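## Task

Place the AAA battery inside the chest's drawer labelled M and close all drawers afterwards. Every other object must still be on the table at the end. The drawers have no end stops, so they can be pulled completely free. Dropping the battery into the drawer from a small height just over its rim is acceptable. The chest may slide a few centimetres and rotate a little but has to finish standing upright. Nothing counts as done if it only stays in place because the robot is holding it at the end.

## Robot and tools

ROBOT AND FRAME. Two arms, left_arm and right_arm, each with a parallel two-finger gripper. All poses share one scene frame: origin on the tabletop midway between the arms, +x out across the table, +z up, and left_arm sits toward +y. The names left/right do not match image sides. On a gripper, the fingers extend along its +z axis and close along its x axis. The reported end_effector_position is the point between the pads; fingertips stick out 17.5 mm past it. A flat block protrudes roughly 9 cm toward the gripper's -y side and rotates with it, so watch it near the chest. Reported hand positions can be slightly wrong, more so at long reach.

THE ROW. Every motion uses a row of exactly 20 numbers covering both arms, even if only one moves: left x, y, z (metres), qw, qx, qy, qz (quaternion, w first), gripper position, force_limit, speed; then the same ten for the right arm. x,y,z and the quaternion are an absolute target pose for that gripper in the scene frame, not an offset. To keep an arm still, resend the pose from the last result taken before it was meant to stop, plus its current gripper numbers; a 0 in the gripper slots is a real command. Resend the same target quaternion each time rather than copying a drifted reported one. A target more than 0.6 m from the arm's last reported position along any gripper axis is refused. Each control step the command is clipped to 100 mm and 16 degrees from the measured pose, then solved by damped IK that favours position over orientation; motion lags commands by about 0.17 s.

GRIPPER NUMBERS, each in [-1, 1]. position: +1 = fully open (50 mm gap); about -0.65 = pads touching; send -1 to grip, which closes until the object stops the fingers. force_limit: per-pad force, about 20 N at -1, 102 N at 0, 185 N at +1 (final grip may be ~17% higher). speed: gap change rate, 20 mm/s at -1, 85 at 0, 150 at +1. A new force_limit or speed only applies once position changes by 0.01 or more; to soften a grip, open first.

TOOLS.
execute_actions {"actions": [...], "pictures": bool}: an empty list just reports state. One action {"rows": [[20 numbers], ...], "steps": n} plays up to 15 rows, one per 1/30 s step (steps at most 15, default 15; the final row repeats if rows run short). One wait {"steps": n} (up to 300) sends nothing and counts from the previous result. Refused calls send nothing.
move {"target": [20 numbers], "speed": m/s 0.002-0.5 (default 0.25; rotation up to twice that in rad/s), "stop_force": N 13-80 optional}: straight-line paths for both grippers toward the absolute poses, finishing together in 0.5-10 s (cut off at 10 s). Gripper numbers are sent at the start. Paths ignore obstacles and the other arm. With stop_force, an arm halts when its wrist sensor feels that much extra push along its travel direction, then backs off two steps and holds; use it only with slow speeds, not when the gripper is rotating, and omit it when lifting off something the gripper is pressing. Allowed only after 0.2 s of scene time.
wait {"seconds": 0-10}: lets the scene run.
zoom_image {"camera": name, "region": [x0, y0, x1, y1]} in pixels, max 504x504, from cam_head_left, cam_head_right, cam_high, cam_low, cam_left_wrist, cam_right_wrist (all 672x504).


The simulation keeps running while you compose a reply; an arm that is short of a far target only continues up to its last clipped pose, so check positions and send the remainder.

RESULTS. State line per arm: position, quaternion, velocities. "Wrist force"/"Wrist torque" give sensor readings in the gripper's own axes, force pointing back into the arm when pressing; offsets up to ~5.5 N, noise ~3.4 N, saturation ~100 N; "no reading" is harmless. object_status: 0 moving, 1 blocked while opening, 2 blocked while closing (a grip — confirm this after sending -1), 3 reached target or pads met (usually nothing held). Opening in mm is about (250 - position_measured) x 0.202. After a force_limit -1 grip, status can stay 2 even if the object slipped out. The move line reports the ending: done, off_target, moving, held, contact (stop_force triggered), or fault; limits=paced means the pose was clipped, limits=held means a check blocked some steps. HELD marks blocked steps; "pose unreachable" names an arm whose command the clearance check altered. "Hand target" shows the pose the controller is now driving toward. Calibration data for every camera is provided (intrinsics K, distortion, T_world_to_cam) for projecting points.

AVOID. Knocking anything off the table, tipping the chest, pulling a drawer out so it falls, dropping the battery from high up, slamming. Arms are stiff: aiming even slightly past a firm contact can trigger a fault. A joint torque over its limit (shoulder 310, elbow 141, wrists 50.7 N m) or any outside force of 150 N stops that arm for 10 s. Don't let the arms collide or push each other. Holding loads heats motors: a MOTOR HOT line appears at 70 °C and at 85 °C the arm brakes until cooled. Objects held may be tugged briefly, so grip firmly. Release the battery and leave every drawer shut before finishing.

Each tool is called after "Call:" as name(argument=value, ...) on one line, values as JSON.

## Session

Call:
execute_actions(actions=[])

Scene clock: 0.00 s of 7200.00 s.
left_arm: end_effector_position=(+0.6642, +0.7820, +0.1731) position_measured=3 object_status=3 end_effector_quat_wxyz=(-0.013, +0.984, +0.148, -0.096) end_effector_velocity=(-0.000, +0.000, -0.001) end_effector_angular_velocity=(+0.000, +0.001, +0.000) | right_arm: end_effector_position=(+0.0815, -0.7502, +0.3241) position_measured=3 object_status=3 end_effector_quat_wxyz=(-0.298, +0.942, +0.027, -0.150) end_effector_velocity=(-0.000, -0.000, -0.000) end_effector_angular_velocity=(-0.000, -0.001, +0.001)
Joint positions: left_arm=[-0.158 -1.328  1.854 -1.905 -1.593  1.169] | right_arm=[ 2.462 -1.044 -2.273 -1.996  1.911  0.891]
Joint velocities: left_arm=[ 0.     0.001 -0.     0.    -0.    -0.   ] | right_arm=[ 0.     0.    -0.001  0.001 -0.001 -0.001]
Wrist force (N, on the end effector, along its own x y z axes, offset not removed): no reading
Wrist torque (N m, same axes, about the end effector's origin, offset not removed): no reading
Hand target (left_arm): +0.664, +0.782, +0.173; -0.013, +0.984, +0.148, -0.096
Hand target (right_arm): +0.082, -0.750, +0.324; -0.298, +0.942, +0.027, -0.150
camera_calibration (this result's frames):
cam_left_wrist: T_world_to_cam=[[0.940057, 0.265743, -0.213715, -0.787839], [0.315455, -0.915703, 0.248949, 0.459932], [-0.129543, -0.301444, -0.944643, 0.637778], [0, 0, 0, 1]] pos_world=[0.678145, 0.822778, 0.319601]
cam_right_wrist: T_world_to_cam=[[0.941823, 0.162391, -0.294276, 0.147584], [0.0490363, -0.932557, -0.357677, -0.584469], [-0.332513, 0.322438, -0.886267, 0.710469], [0, 0, 0, 1]] pos_world=[0.125902, -0.7981, 0.464045]

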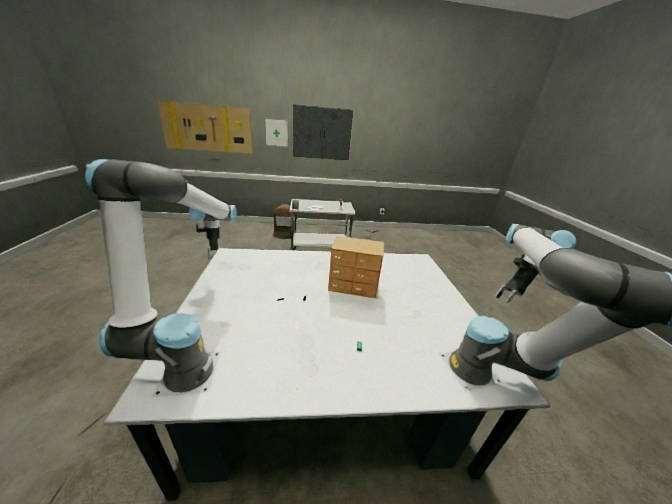

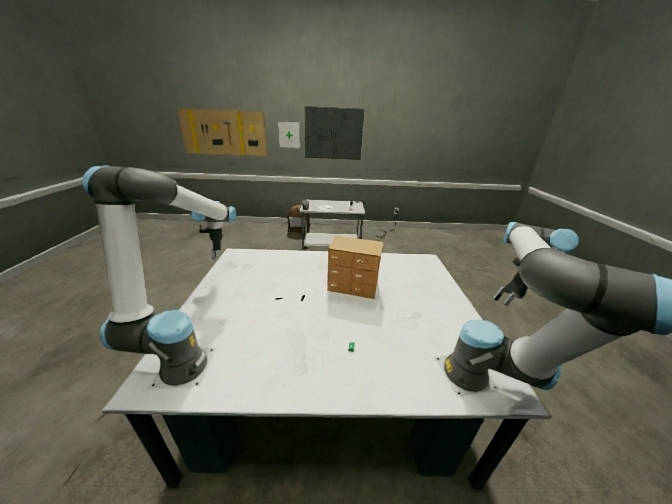

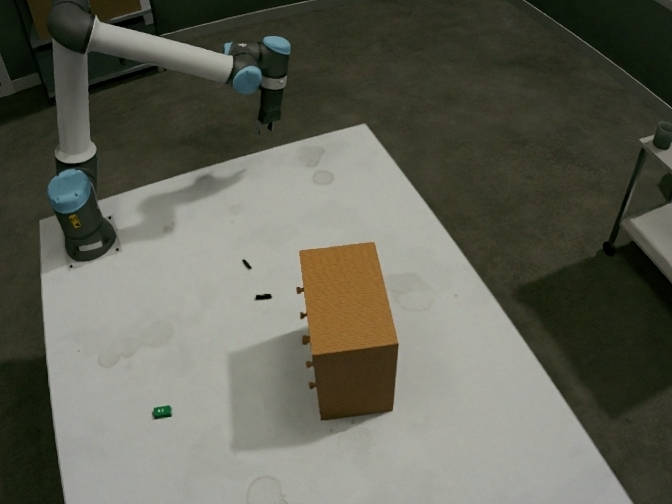

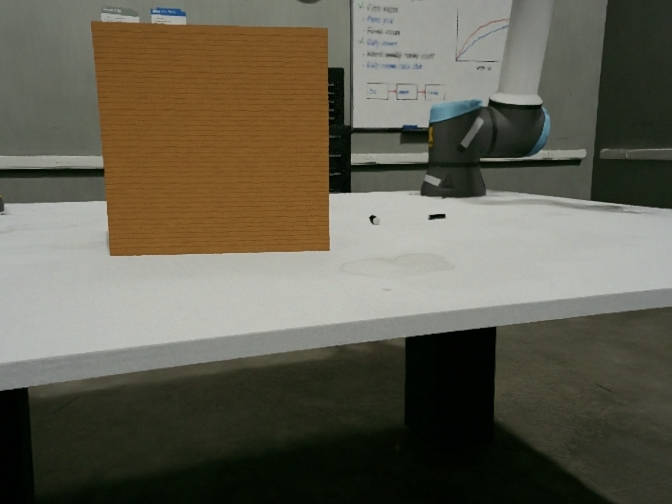

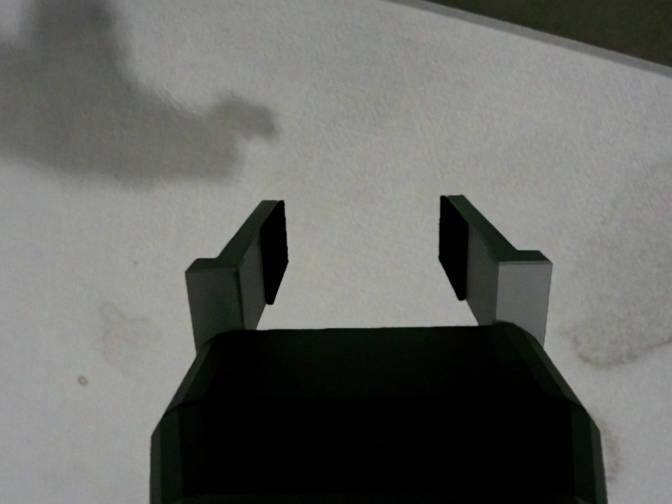

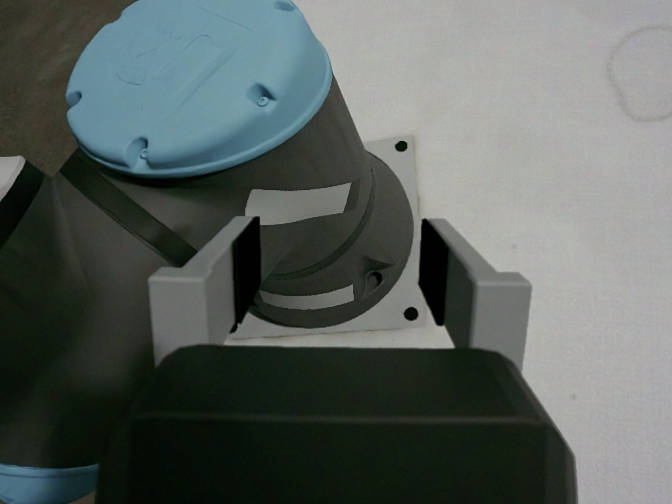

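Call:
zoom_image(camera="cam_head_right", region=[315, 228, 395, 308])

Call:
zoom_image(camera="cam_head_left", region=[315, 228, 395, 308])

Call:
zoom_image(camera="cam_high", region=[220, 240, 300, 320])

Call:
zoom_image(camera="cam_high", region=[270, 230, 470, 430])

Call:
zoom_image(camera="cam_low", region=[350, 195, 470, 240])

Call:
zoom_image(camera="cam_high", region=[130, 385, 200, 435])

Region (315, 228, 395, 308) of cam_head_right's 672x504 image, scaled by 6.300, with more detail than that image has.

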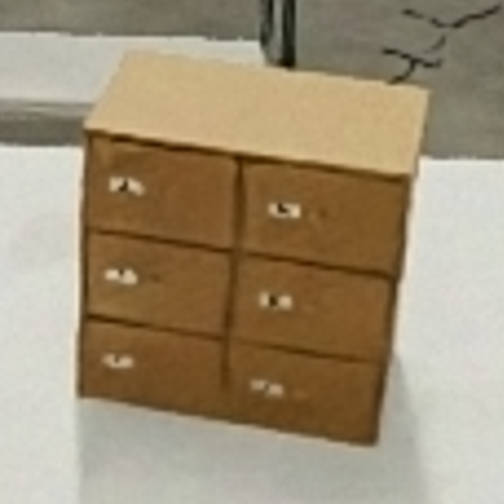

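Region (315, 228, 395, 308) of cam_head_left's 672x504 image, scaled by 6.300, with more detail than that image has.

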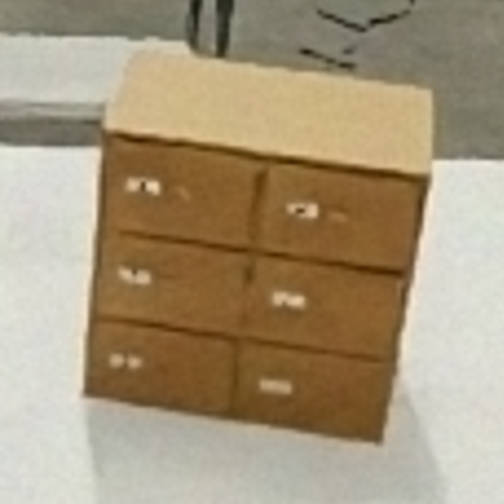

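Region (220, 240, 300, 320) of cam_high's 672x504 image, scaled by 6.300, with more detail than that image has.

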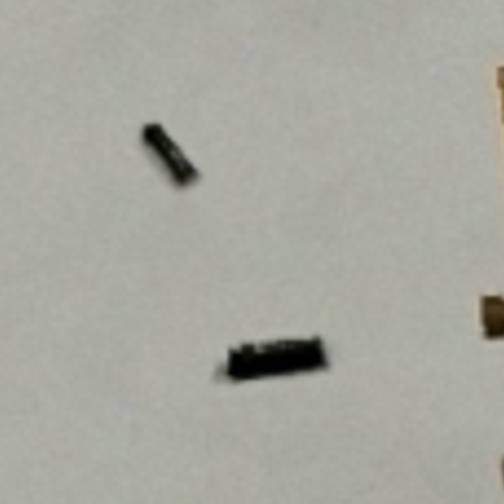

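Region (270, 230, 470, 430) of cam_high's 672x504 image, scaled by 2.520, with more detail than that image has.

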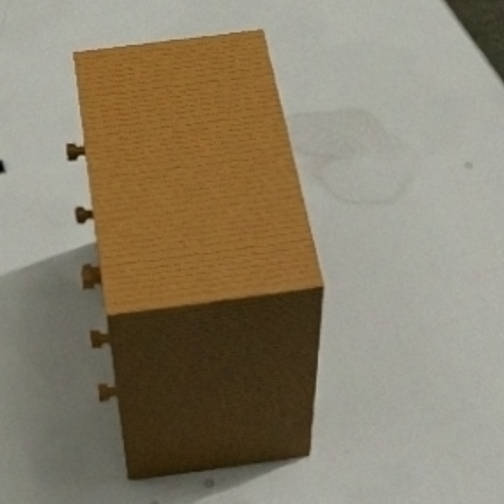

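Region (350, 195, 470, 240) of cam_low's 672x504 image, scaled by 4.200, with more detail than that image has; it fills the top 189 rows of this view, and the rest is white.

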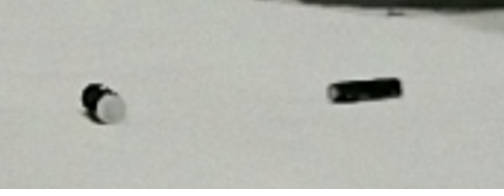

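Region (130, 385, 200, 435) of cam_high's 672x504 image, scaled by 7.200, with more detail than that image has; it fills the top 360 rows of this view, and the rest is white.

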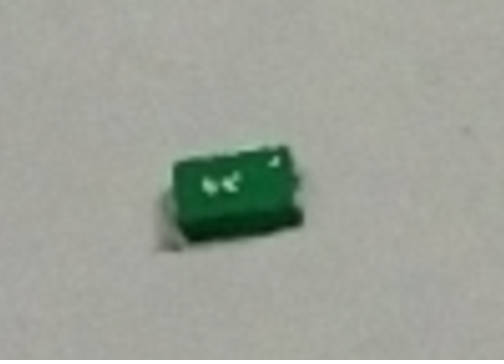

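Call:
move(target=[0.455, 0.32, 0.15, 0, 0.9936, 0.1132, 0, 0.4, -0.5, 1, 0.43, -0.50, 0.36, 0.3468, -0.8457, 0.3799, -0.1420, -0.65, -0.5, 1], speed=0.3)

Scene clock: 99.00 s of 7200.00 s.
left_arm: end_effector_position=(+0.4544, +0.3201, +0.1501) position_measured=92 object_status=3 end_effector_quat_wxyz=(+0.000, +0.994, +0.113, +0.000) end_effector_velocity=(-0.000, -0.001, +0.001) end_effector_angular_velocity=(-0.001, -0.002, +0.000) | right_arm: end_effector_position=(+0.4298, -0.5002, +0.3587) position_measured=249 object_status=3 end_effector_quat_wxyz=(-0.346, +0.846, -0.379, +0.142) end_effector_velocity=(+0.002, +0.001, -0.001) end_effector_angular_velocity=(-0.008, -0.005, -0.014)
Joint positions: left_arm=[-0.968 -1.533  2.177 -2.216 -1.57   0.429] | right_arm=[ 3.412 -0.957 -2.552 -0.465  1.795  2.935]
Joint velocities: left_arm=[-0.002 -0.    -0.    -0.001  0.001 -0.002] | right_arm=[ 0.019  0.004 -0.003  0.004 -0.03   0.019]
Wrist force (N, on the end effector, along its own x y z axes, offset not removed): left_arm=[0.3 0.5 -1.5] | right_arm=[-2.4 -5.5 -2.6]
Wrist torque (N m, same axes, about the end effector's origin, offset not removed): left_arm=[0.06 -0.12 0.00] | right_arm=[-0.89 0.24 -0.01]
Hand target (left_arm): +0.454, +0.320, +0.150; +0.000, +0.994, +0.113, +0.000
Hand target (right_arm): +0.430, -0.500, +0.359; -0.345, +0.846, -0.380, +0.143
Off the commanded pose (left_arm): 0.001 m, 0 deg.
Off the commanded pose (right_arm): 0.001 m, 0 deg.
After step 90, 93.47 s passed at rest.
move: done
camera_calibration (this result's frames):
cam_left_wrist: T_world_to_cam=[[0.980195, 0.196031, -0.0281049, -0.496583], [0.195242, -0.932839, 0.302806, 0.1609], [0.0331419, -0.302296, -0.952638, 0.377213], [0, 0, 0, 1]] pos_world=[0.442832, 0.361469, 0.29667]
cam_right_wrist: T_world_to_cam=[[0.691102, -0.721189, -0.0475827, -0.633538], [-0.645783, -0.586595, -0.488743, 0.162642], [0.324564, 0.368499, -0.871129, 0.511582], [0, 0, 0, 1]] pos_world=[0.37683, -0.550014, 0.494999]

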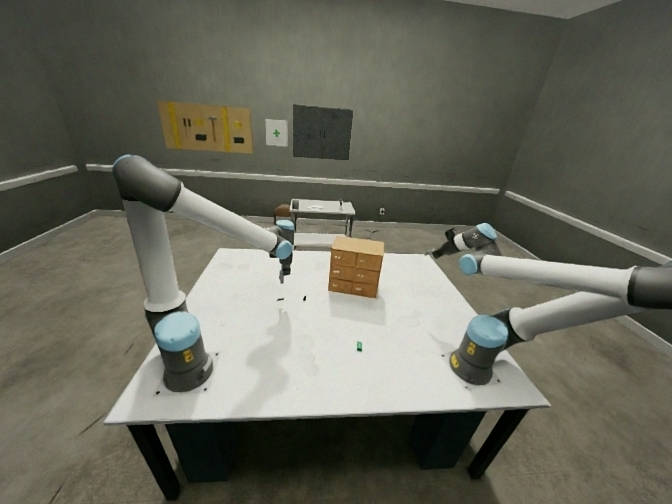

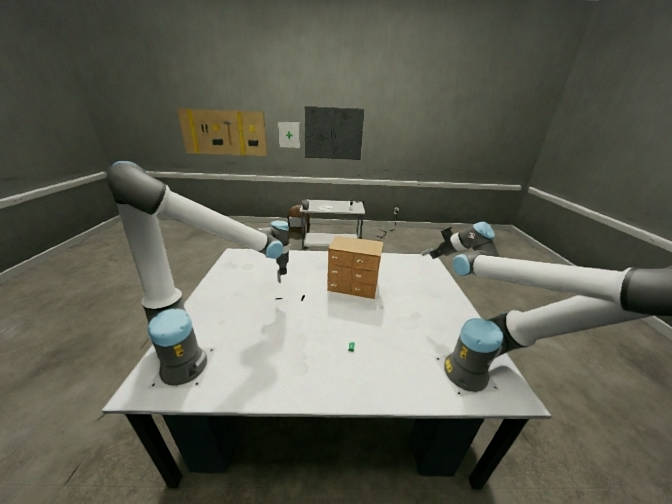

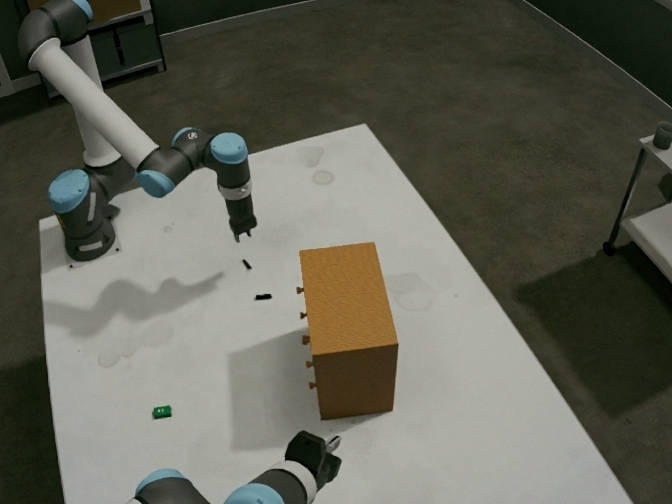

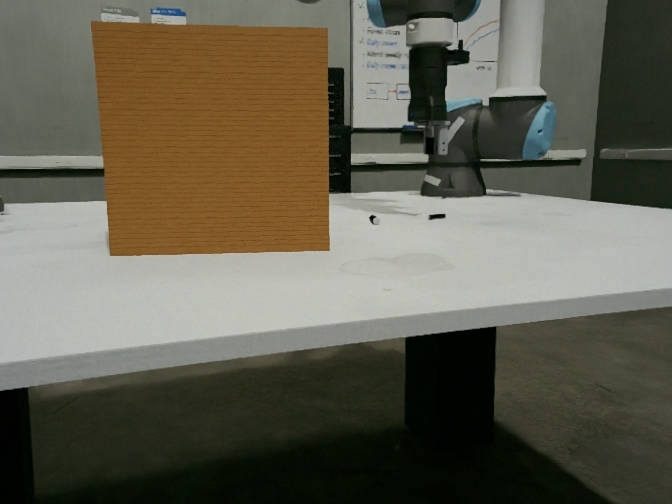

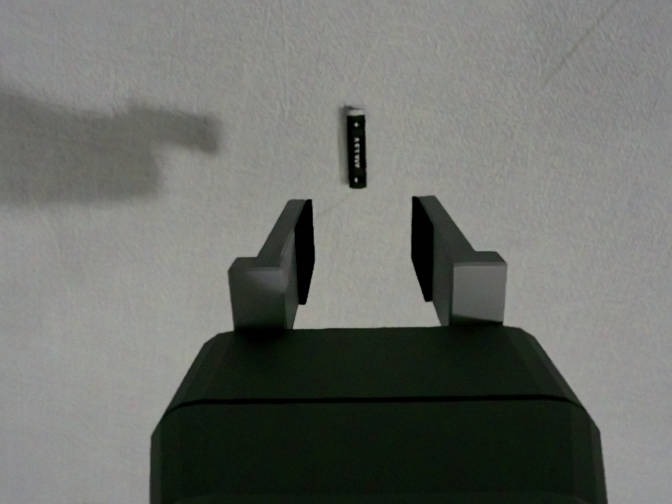

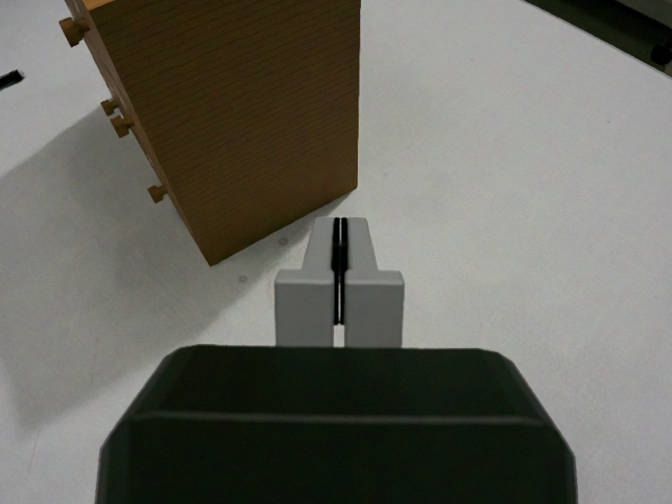

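Call:
zoom_image(camera="cam_left_wrist", region=[270, 90, 450, 320])

Region (270, 90, 450, 320) of cam_left_wrist's 672x504 image, scaled by 2.191, with more detail than that image has; it fills the left 394 columns of this view, and the rest is white.

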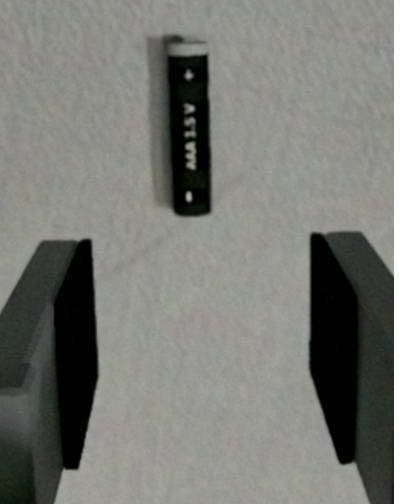

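Call:
move(target=[0.4512, 0.3317, 0.04, 0, 0.9936, 0.1132, 0, 0.4, -0.5, 1, 0.283, -0.048, 0.279, 0.3044, -0.5272, 0.6870, -0.3966, -0.65, -0.5, 1], speed=0.25)

Scene clock: 134.27 s of 7200.00 s.
left_arm: end_effector_position=(+0.4512, +0.3317, +0.0400) position_measured=92 object_status=3 end_effector_quat_wxyz=(-0.000, +0.994, +0.113, -0.000) end_effector_velocity=(-0.001, +0.001, -0.001) end_effector_angular_velocity=(+0.000, +0.000, -0.000) | right_arm: end_effector_position=(+0.2829, -0.0492, +0.2801) position_measured=249 object_status=3 end_effector_quat_wxyz=(+0.306, -0.527, +0.686, -0.398) end_effector_velocity=(-0.000, +0.003, -0.000) end_effector_angular_velocity=(-0.003, -0.004, -0.014)
Joint positions: left_arm=[-0.96  -1.39   2.279 -2.46  -1.571  0.437] | right_arm=[ 4.714 -1.631 -2.094 -1.612  0.658  5.452]
Joint velocities: left_arm=[-0.    -0.     0.002 -0.001  0.     0.   ] | right_arm=[-0.002 -0.012  0.014 -0.021  0.004  0.019]
Wrist force (N, on the end effector, along its own x y z axes, offset not removed): left_arm=[1.4 -1.4 1.4] | right_arm=[-3.4 -3.6 -3.2]
Wrist torque (N m, same axes, about the end effector's origin, offset not removed): left_arm=[-0.29 -0.34 0.01] | right_arm=[-0.67 0.41 0.02]
Hand target (left_arm): +0.451, +0.332, +0.040; -0.000, +0.994, +0.113, -0.000
Hand target (right_arm): +0.283, -0.049, +0.280; +0.306, -0.527, +0.686, -0.399
Off the commanded pose (left_arm): 0.000 m, 0 deg.
Off the commanded pose (right_arm): 0.002 m, 0 deg.
After step 90, 29.47 s passed at rest.
move: done
camera_calibration (this result's frames):
cam_left_wrist: T_world_to_cam=[[0.980211, 0.195864, -0.0286848, -0.49876], [0.19527, -0.932942, 0.302472, 0.205795], [0.0324822, -0.302088, -0.952726, 0.276147], [0, 0, 0, 1]] pos_world=[0.439735, 0.373105, 0.186538]
cam_right_wrist: T_world_to_cam=[[-0.224863, -0.974248, -0.0166553, 0.0275253], [-0.678688, 0.168865, -0.71475, 0.403653], [0.699156, -0.149417, -0.699182, 0.14493], [0, 0, 0, 1]] pos_world=[0.178815, -0.0196913, 0.390301]

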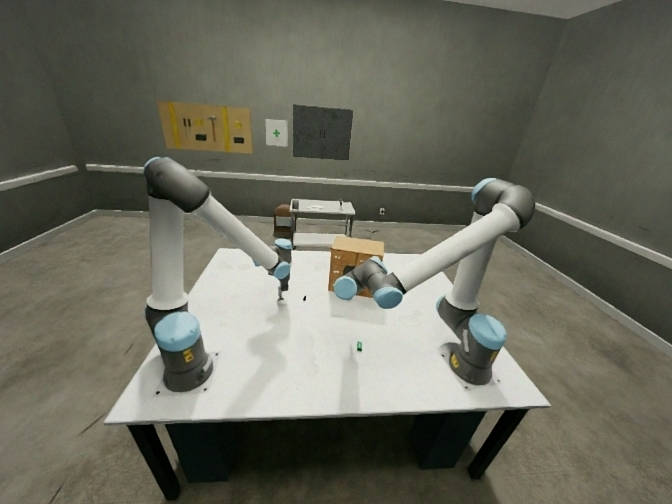

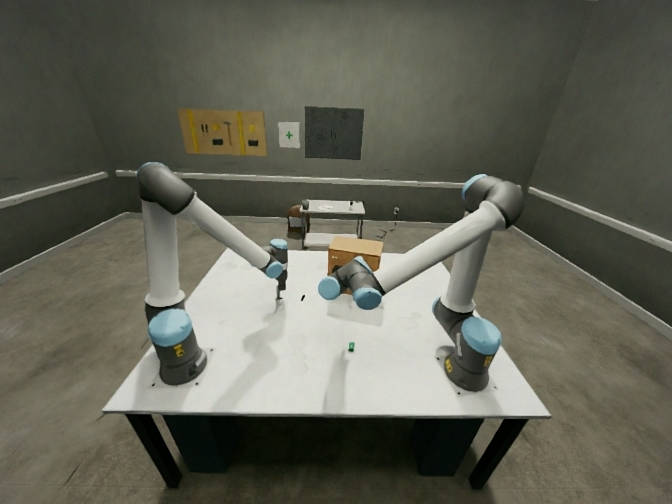

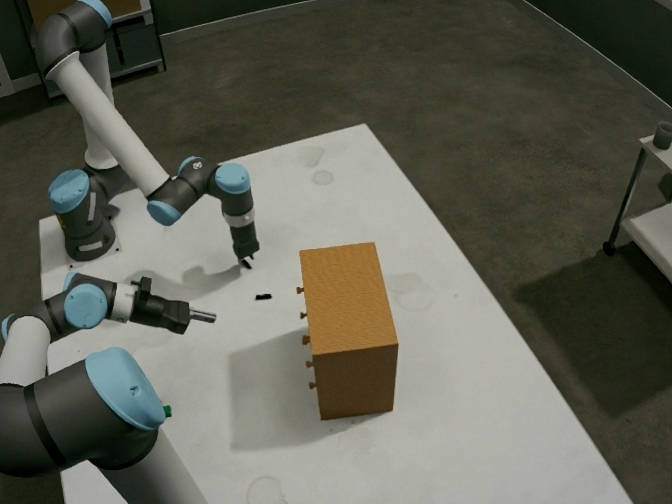

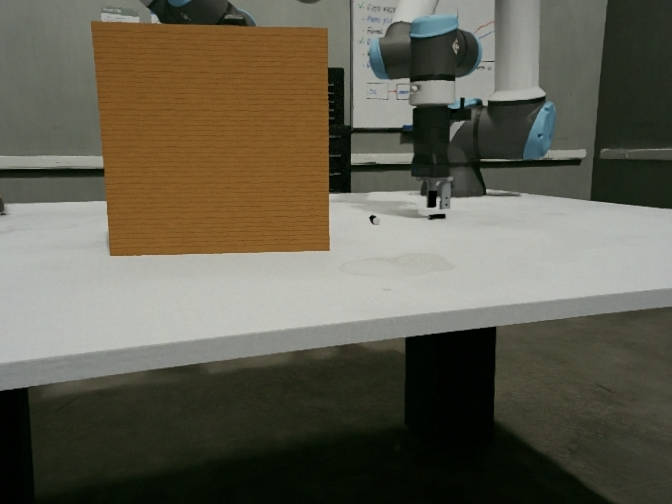

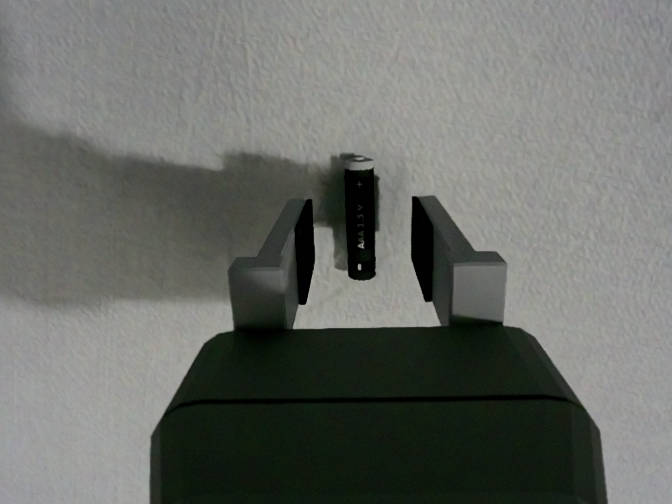

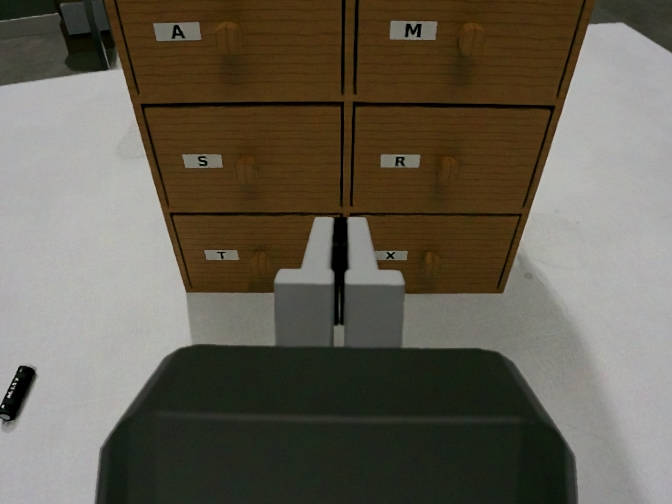

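Call:
zoom_image(camera="cam_right_wrist", region=[330, 0, 600, 220])

Call:
zoom_image(camera="cam_right_wrist", region=[100, 0, 370, 220])

Call:
zoom_image(camera="cam_right_wrist", region=[150, 190, 550, 320])

Call:
zoom_image(camera="cam_low", region=[395, 165, 485, 235])

Region (330, 0, 600, 220) of cam_right_wrist's 672x504 image, scaled by 1.867, with more detail than that image has; it fills the top 411 rows of this view, and the rest is white.

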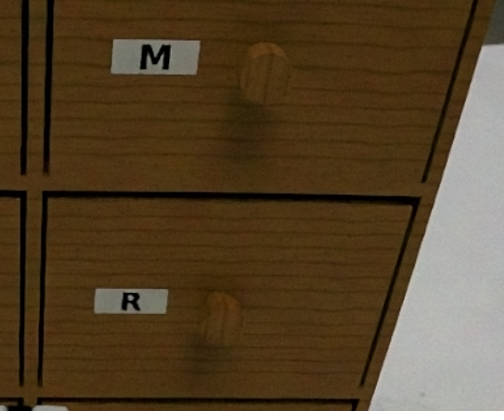

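Region (100, 0, 370, 220) of cam_right_wrist's 672x504 image, scaled by 1.867, with more detail than that image has; it fills the top 411 rows of this view, and the rest is white.

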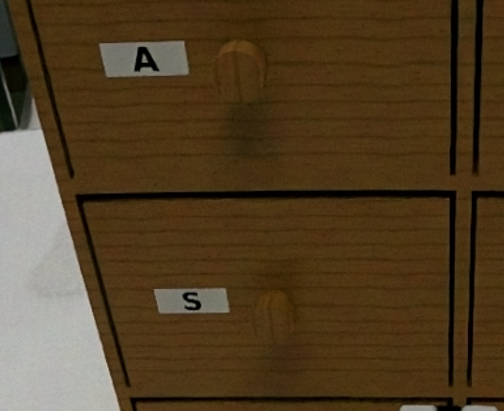

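Region (150, 190, 550, 320) of cam_right_wrist's 672x504 image, scaled by 1.260, with more detail than that image has; it fills the top 164 rows of this view, and the rest is white.

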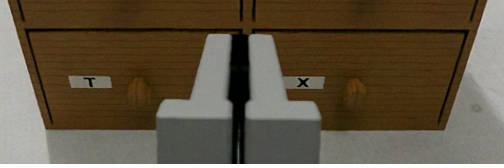

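Region (395, 165, 485, 235) of cam_low's 672x504 image, scaled by 5.600, with more detail than that image has.

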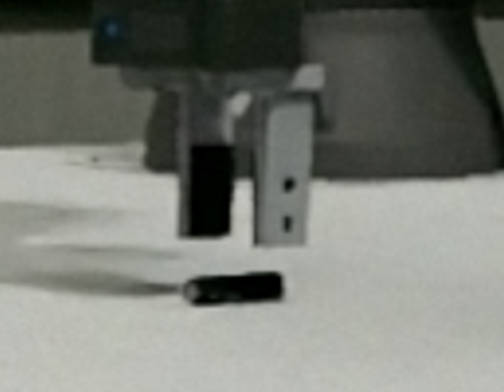

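Call:
move(target=[0.4505, 0.3315, 0.024, 0, 0.9936, 0.1132, 0, 0.4, -0.5, 1, 0.393, -0.1639, 0.299, 0.3044, -0.5272, 0.6870, -0.3966, 0.7, -0.5, 1], speed=0.15)

Call:
move(target=[0.4505, 0.3315, 0.0185, 0, 0.9936, 0.1132, 0, 0.4, -0.5, 1, 0.393, -0.1639, 0.299, 0.3044, -0.5272, 0.6870, -0.3966, 0.7, -0.5, 1], speed=0.005, stop_force=13)

Call:
zoom_image(camera="cam_low", region=[410, 185, 465, 230])

Call:
zoom_image(camera="cam_right_wrist", region=[240, 120, 440, 300])

Scene clock: 193.60 s of 7200.00 s.
left_arm: end_effector_position=(+0.4505, +0.3315, +0.0240) position_measured=92 object_status=3 end_effector_quat_wxyz=(+0.000, +0.994, +0.113, -0.000) end_effector_velocity=(+0.000, +0.000, -0.000) end_effector_angular_velocity=(-0.000, -0.000, -0.000) | right_arm: end_effector_position=(+0.3928, -0.1635, +0.2989) position_measured=48 object_status=3 end_effector_quat_wxyz=(+0.304, -0.527, +0.687, -0.397) end_effector_velocity=(+0.002, -0.002, +0.001) end_effector_angular_velocity=(+0.001, +0.000, +0.001)
Joint positions: left_arm=[-0.961 -1.363  2.289 -2.496 -1.571  0.436] | right_arm=[ 4.533 -1.462 -2.265 -1.386  0.575  5.179]
Joint velocities: left_arm=[ 0.     0.     0.    -0.001  0.     0.001] | right_arm=[-0.004  0.003 -0.003  0.009 -0.002 -0.009]
Wrist force (N, on the end effector, along its own x y z axes, offset not removed): left_arm=[-0.7 0.6 -2.9] | right_arm=[-5.5 -3.8 0.6]
Wrist torque (N m, same axes, about the end effector's origin, offset not removed): left_arm=[0.05 0.11 0.03] | right_arm=[-0.52 0.90 0.09]
Hand target (left_arm): +0.450, +0.332, +0.024; +0.000, +0.994, +0.113, +0.000
Hand target (right_arm): +0.393, -0.164, +0.299; +0.304, -0.527, +0.687, -0.396
Off the commanded pose (left_arm): 0.000 m, 0 deg.
Off the commanded pose (right_arm): 0.000 m, 0 deg.
After step 90, 54.67 s passed at rest.
move: done
camera_calibration (this result's frames):
cam_left_wrist: T_world_to_cam=[[0.980212, 0.195864, -0.0286827, -0.498492], [0.195269, -0.932939, 0.30248, 0.210544], [0.0324856, -0.302095, -0.952724, 0.260878], [0, 0, 0, 1]] pos_world=[0.43904, 0.372871, 0.170561]
cam_right_wrist: T_world_to_cam=[[-0.227175, -0.973706, -0.0169789, -0.0577105], [-0.681859, 0.171484, -0.711099, 0.511575], [0.695313, -0.149967, -0.702887, 0.0666786], [0, 0, 0, 1]] pos_world=[0.289349, -0.13392, 0.409668]

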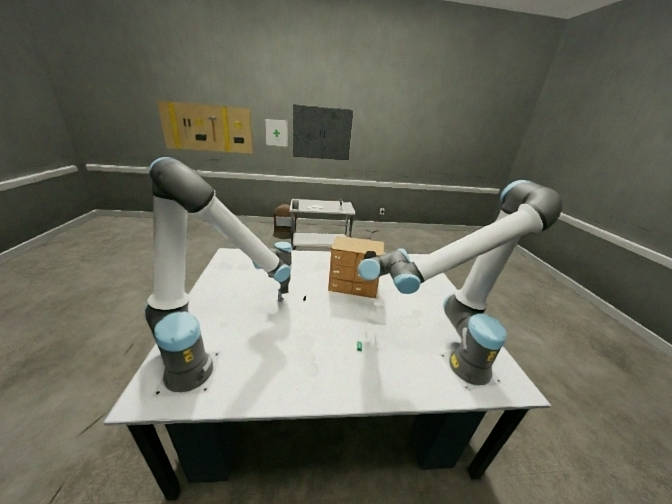

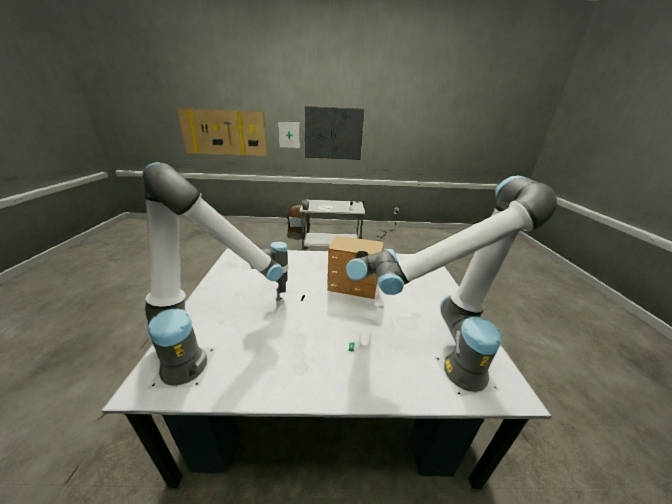

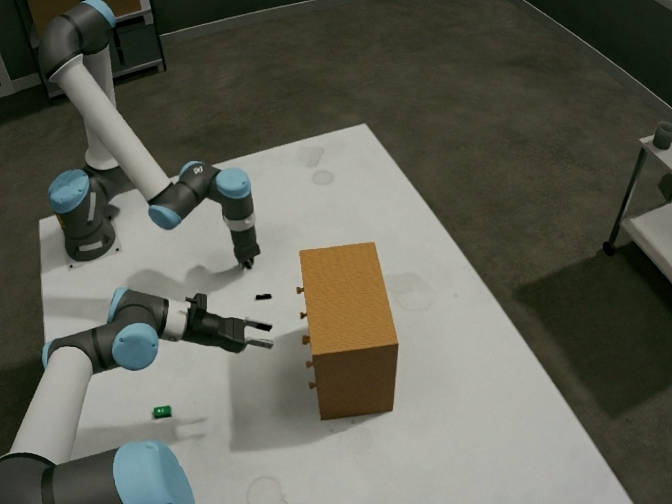

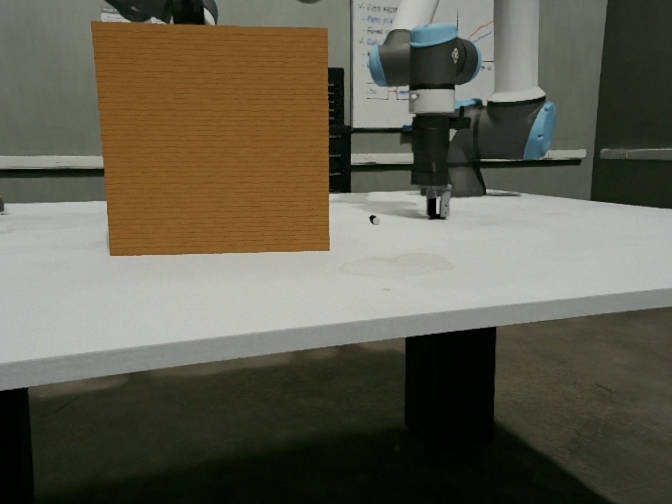

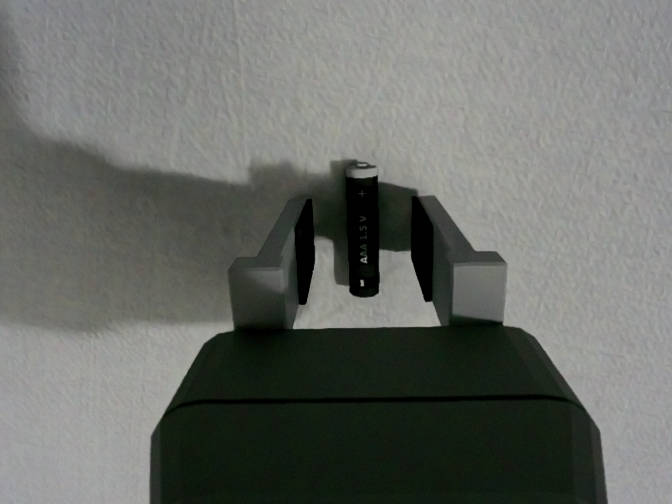

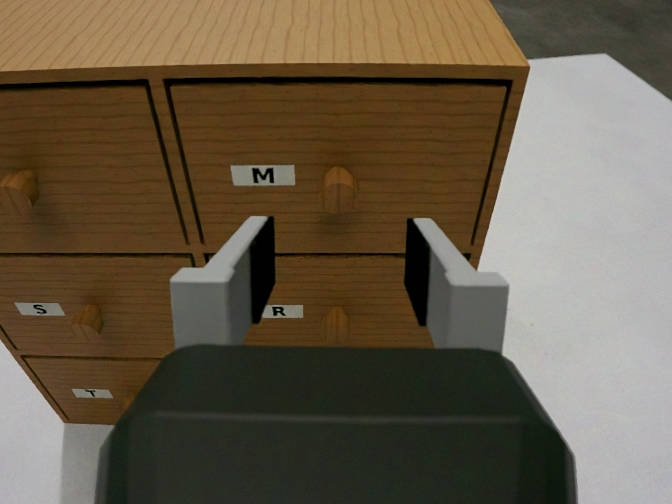

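Scene clock: 194.93 s of 7200.00 s.
left_arm: end_effector_position=(+0.4505, +0.3315, +0.0187) position_measured=92 object_status=3 end_effector_quat_wxyz=(-0.000, +0.994, +0.113, -0.000) end_effector_velocity=(-0.000, +0.000, -0.001) end_effector_angular_velocity=(+0.001, +0.001, -0.000) | right_arm: end_effector_position=(+0.3930, -0.1639, +0.2990) position_measured=48 object_status=3 end_effector_quat_wxyz=(+0.304, -0.527, +0.687, -0.397) end_effector_velocity=(-0.000, -0.000, -0.000) end_effector_angular_velocity=(-0.002, +0.001, +0.001)
Joint positions: left_arm=[-0.961 -1.354  2.291 -2.509 -1.571  0.436] | right_arm=[ 4.533 -1.461 -2.266 -1.385  0.574  5.179]
Joint velocities: left_arm=[-0.     0.002  0.001 -0.002 -0.    -0.   ] | right_arm=[ 0.001 -0.    -0.    -0.     0.001 -0.002]
Wrist force (N, on the end effector, along its own x y z axes, offset not removed): left_arm=[1.2 -0.9 -0.2] | right_arm=[-4.5 -3.0 0.5]
Wrist torque (N m, same axes, about the end effector's origin, offset not removed): left_arm=[-0.16 -0.18 -0.17] | right_arm=[-0.39 0.66 0.02]
Hand target (left_arm): +0.450, +0.332, +0.018; -0.000, +0.994, +0.113, -0.000
Hand target (right_arm): +0.393, -0.164, +0.299; +0.304, -0.527, +0.687, -0.397
Off the commanded pose (left_arm): 0.000 m, 0 deg.
Off the commanded pose (right_arm): 0.000 m, 0 deg.
move: done
camera_calibration (this result's frames):
cam_left_wrist: T_world_to_cam=[[0.980211, 0.195864, -0.0286868, -0.498646], [0.195271, -0.932942, 0.302472, 0.212161], [0.0324802, -0.302088, -0.952727, 0.255773], [0, 0, 0, 1]] pos_world=[0.439042, 0.372866, 0.165205]
cam_right_wrist: T_world_to_cam=[[-0.226934, -0.97376, -0.0170996, -0.0581232], [-0.681491, 0.171315, -0.711492, 0.511812], [0.695752, -0.149808, -0.702486, 0.0663055], [0, 0, 0, 1]] pos_world=[0.289473, -0.134346, 0.409735]

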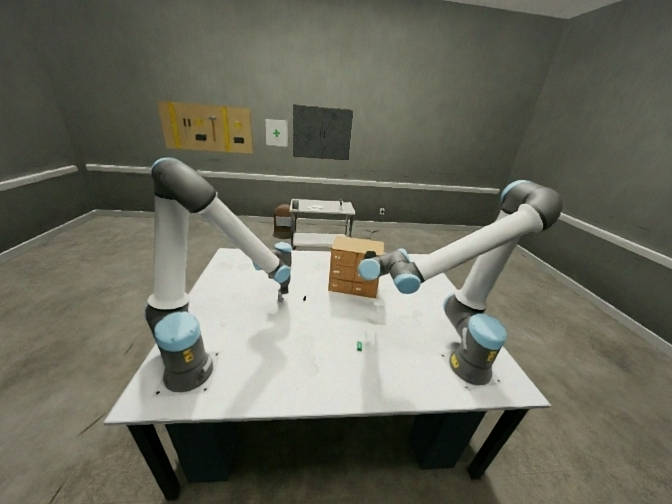

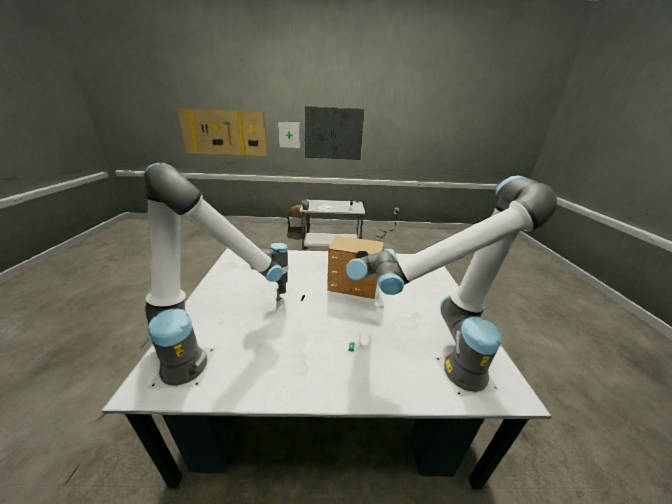

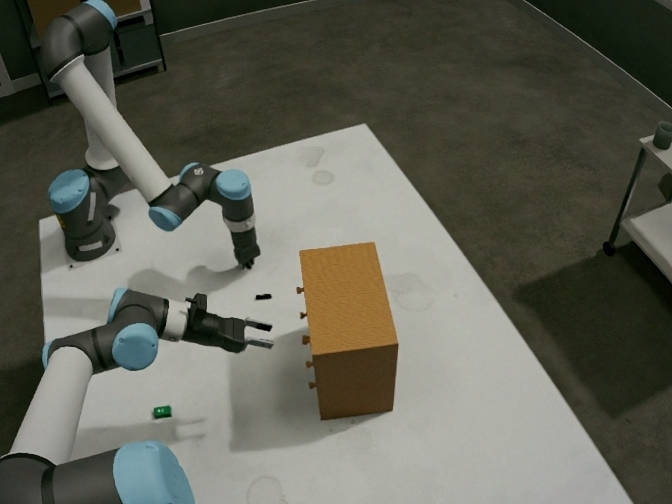

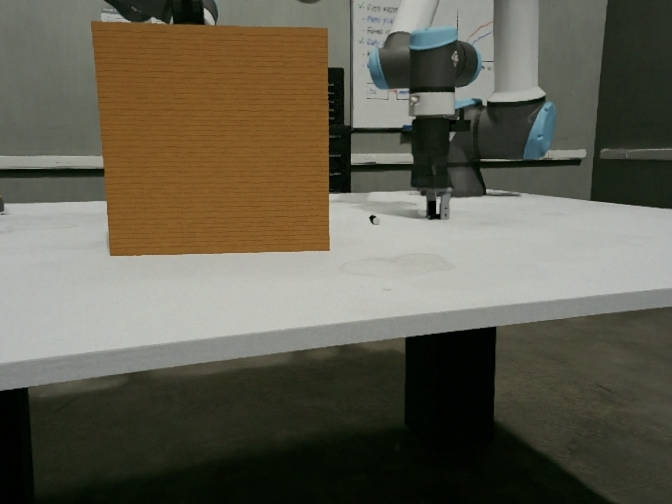

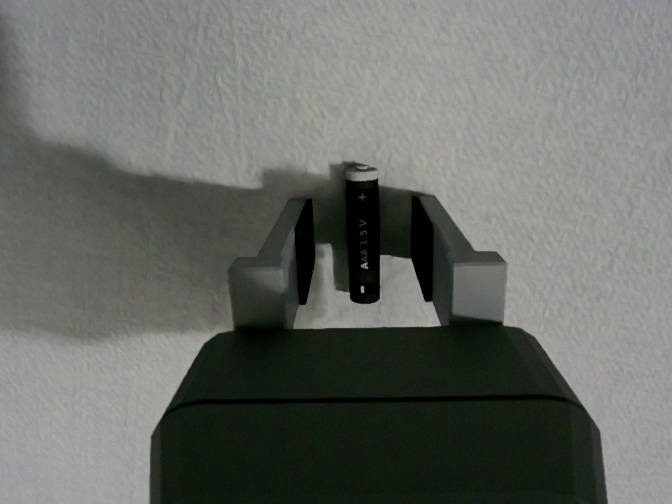

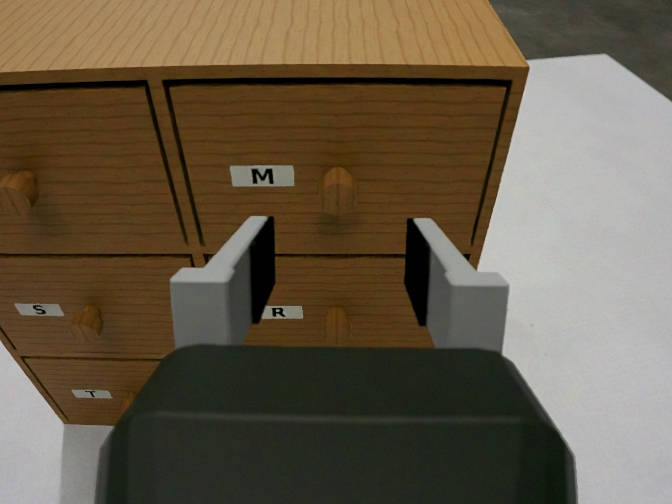

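Region (410, 185, 465, 230) of cam_low's 672x504 image, scaled by 9.164, with more detail than that image has; it fills the top 412 rows of this view, and the rest is white.

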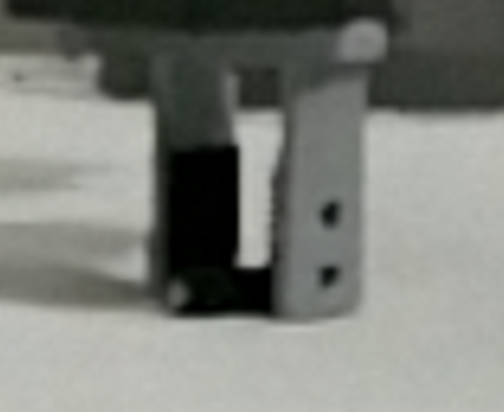

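Region (240, 120, 440, 300) of cam_right_wrist's 672x504 image, scaled by 2.520, with more detail than that image has; it fills the top 454 rows of this view, and the rest is white.

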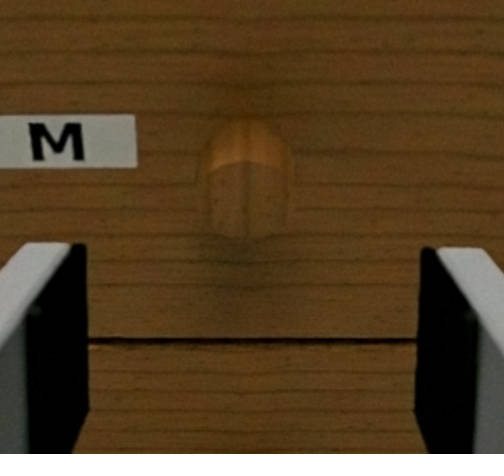

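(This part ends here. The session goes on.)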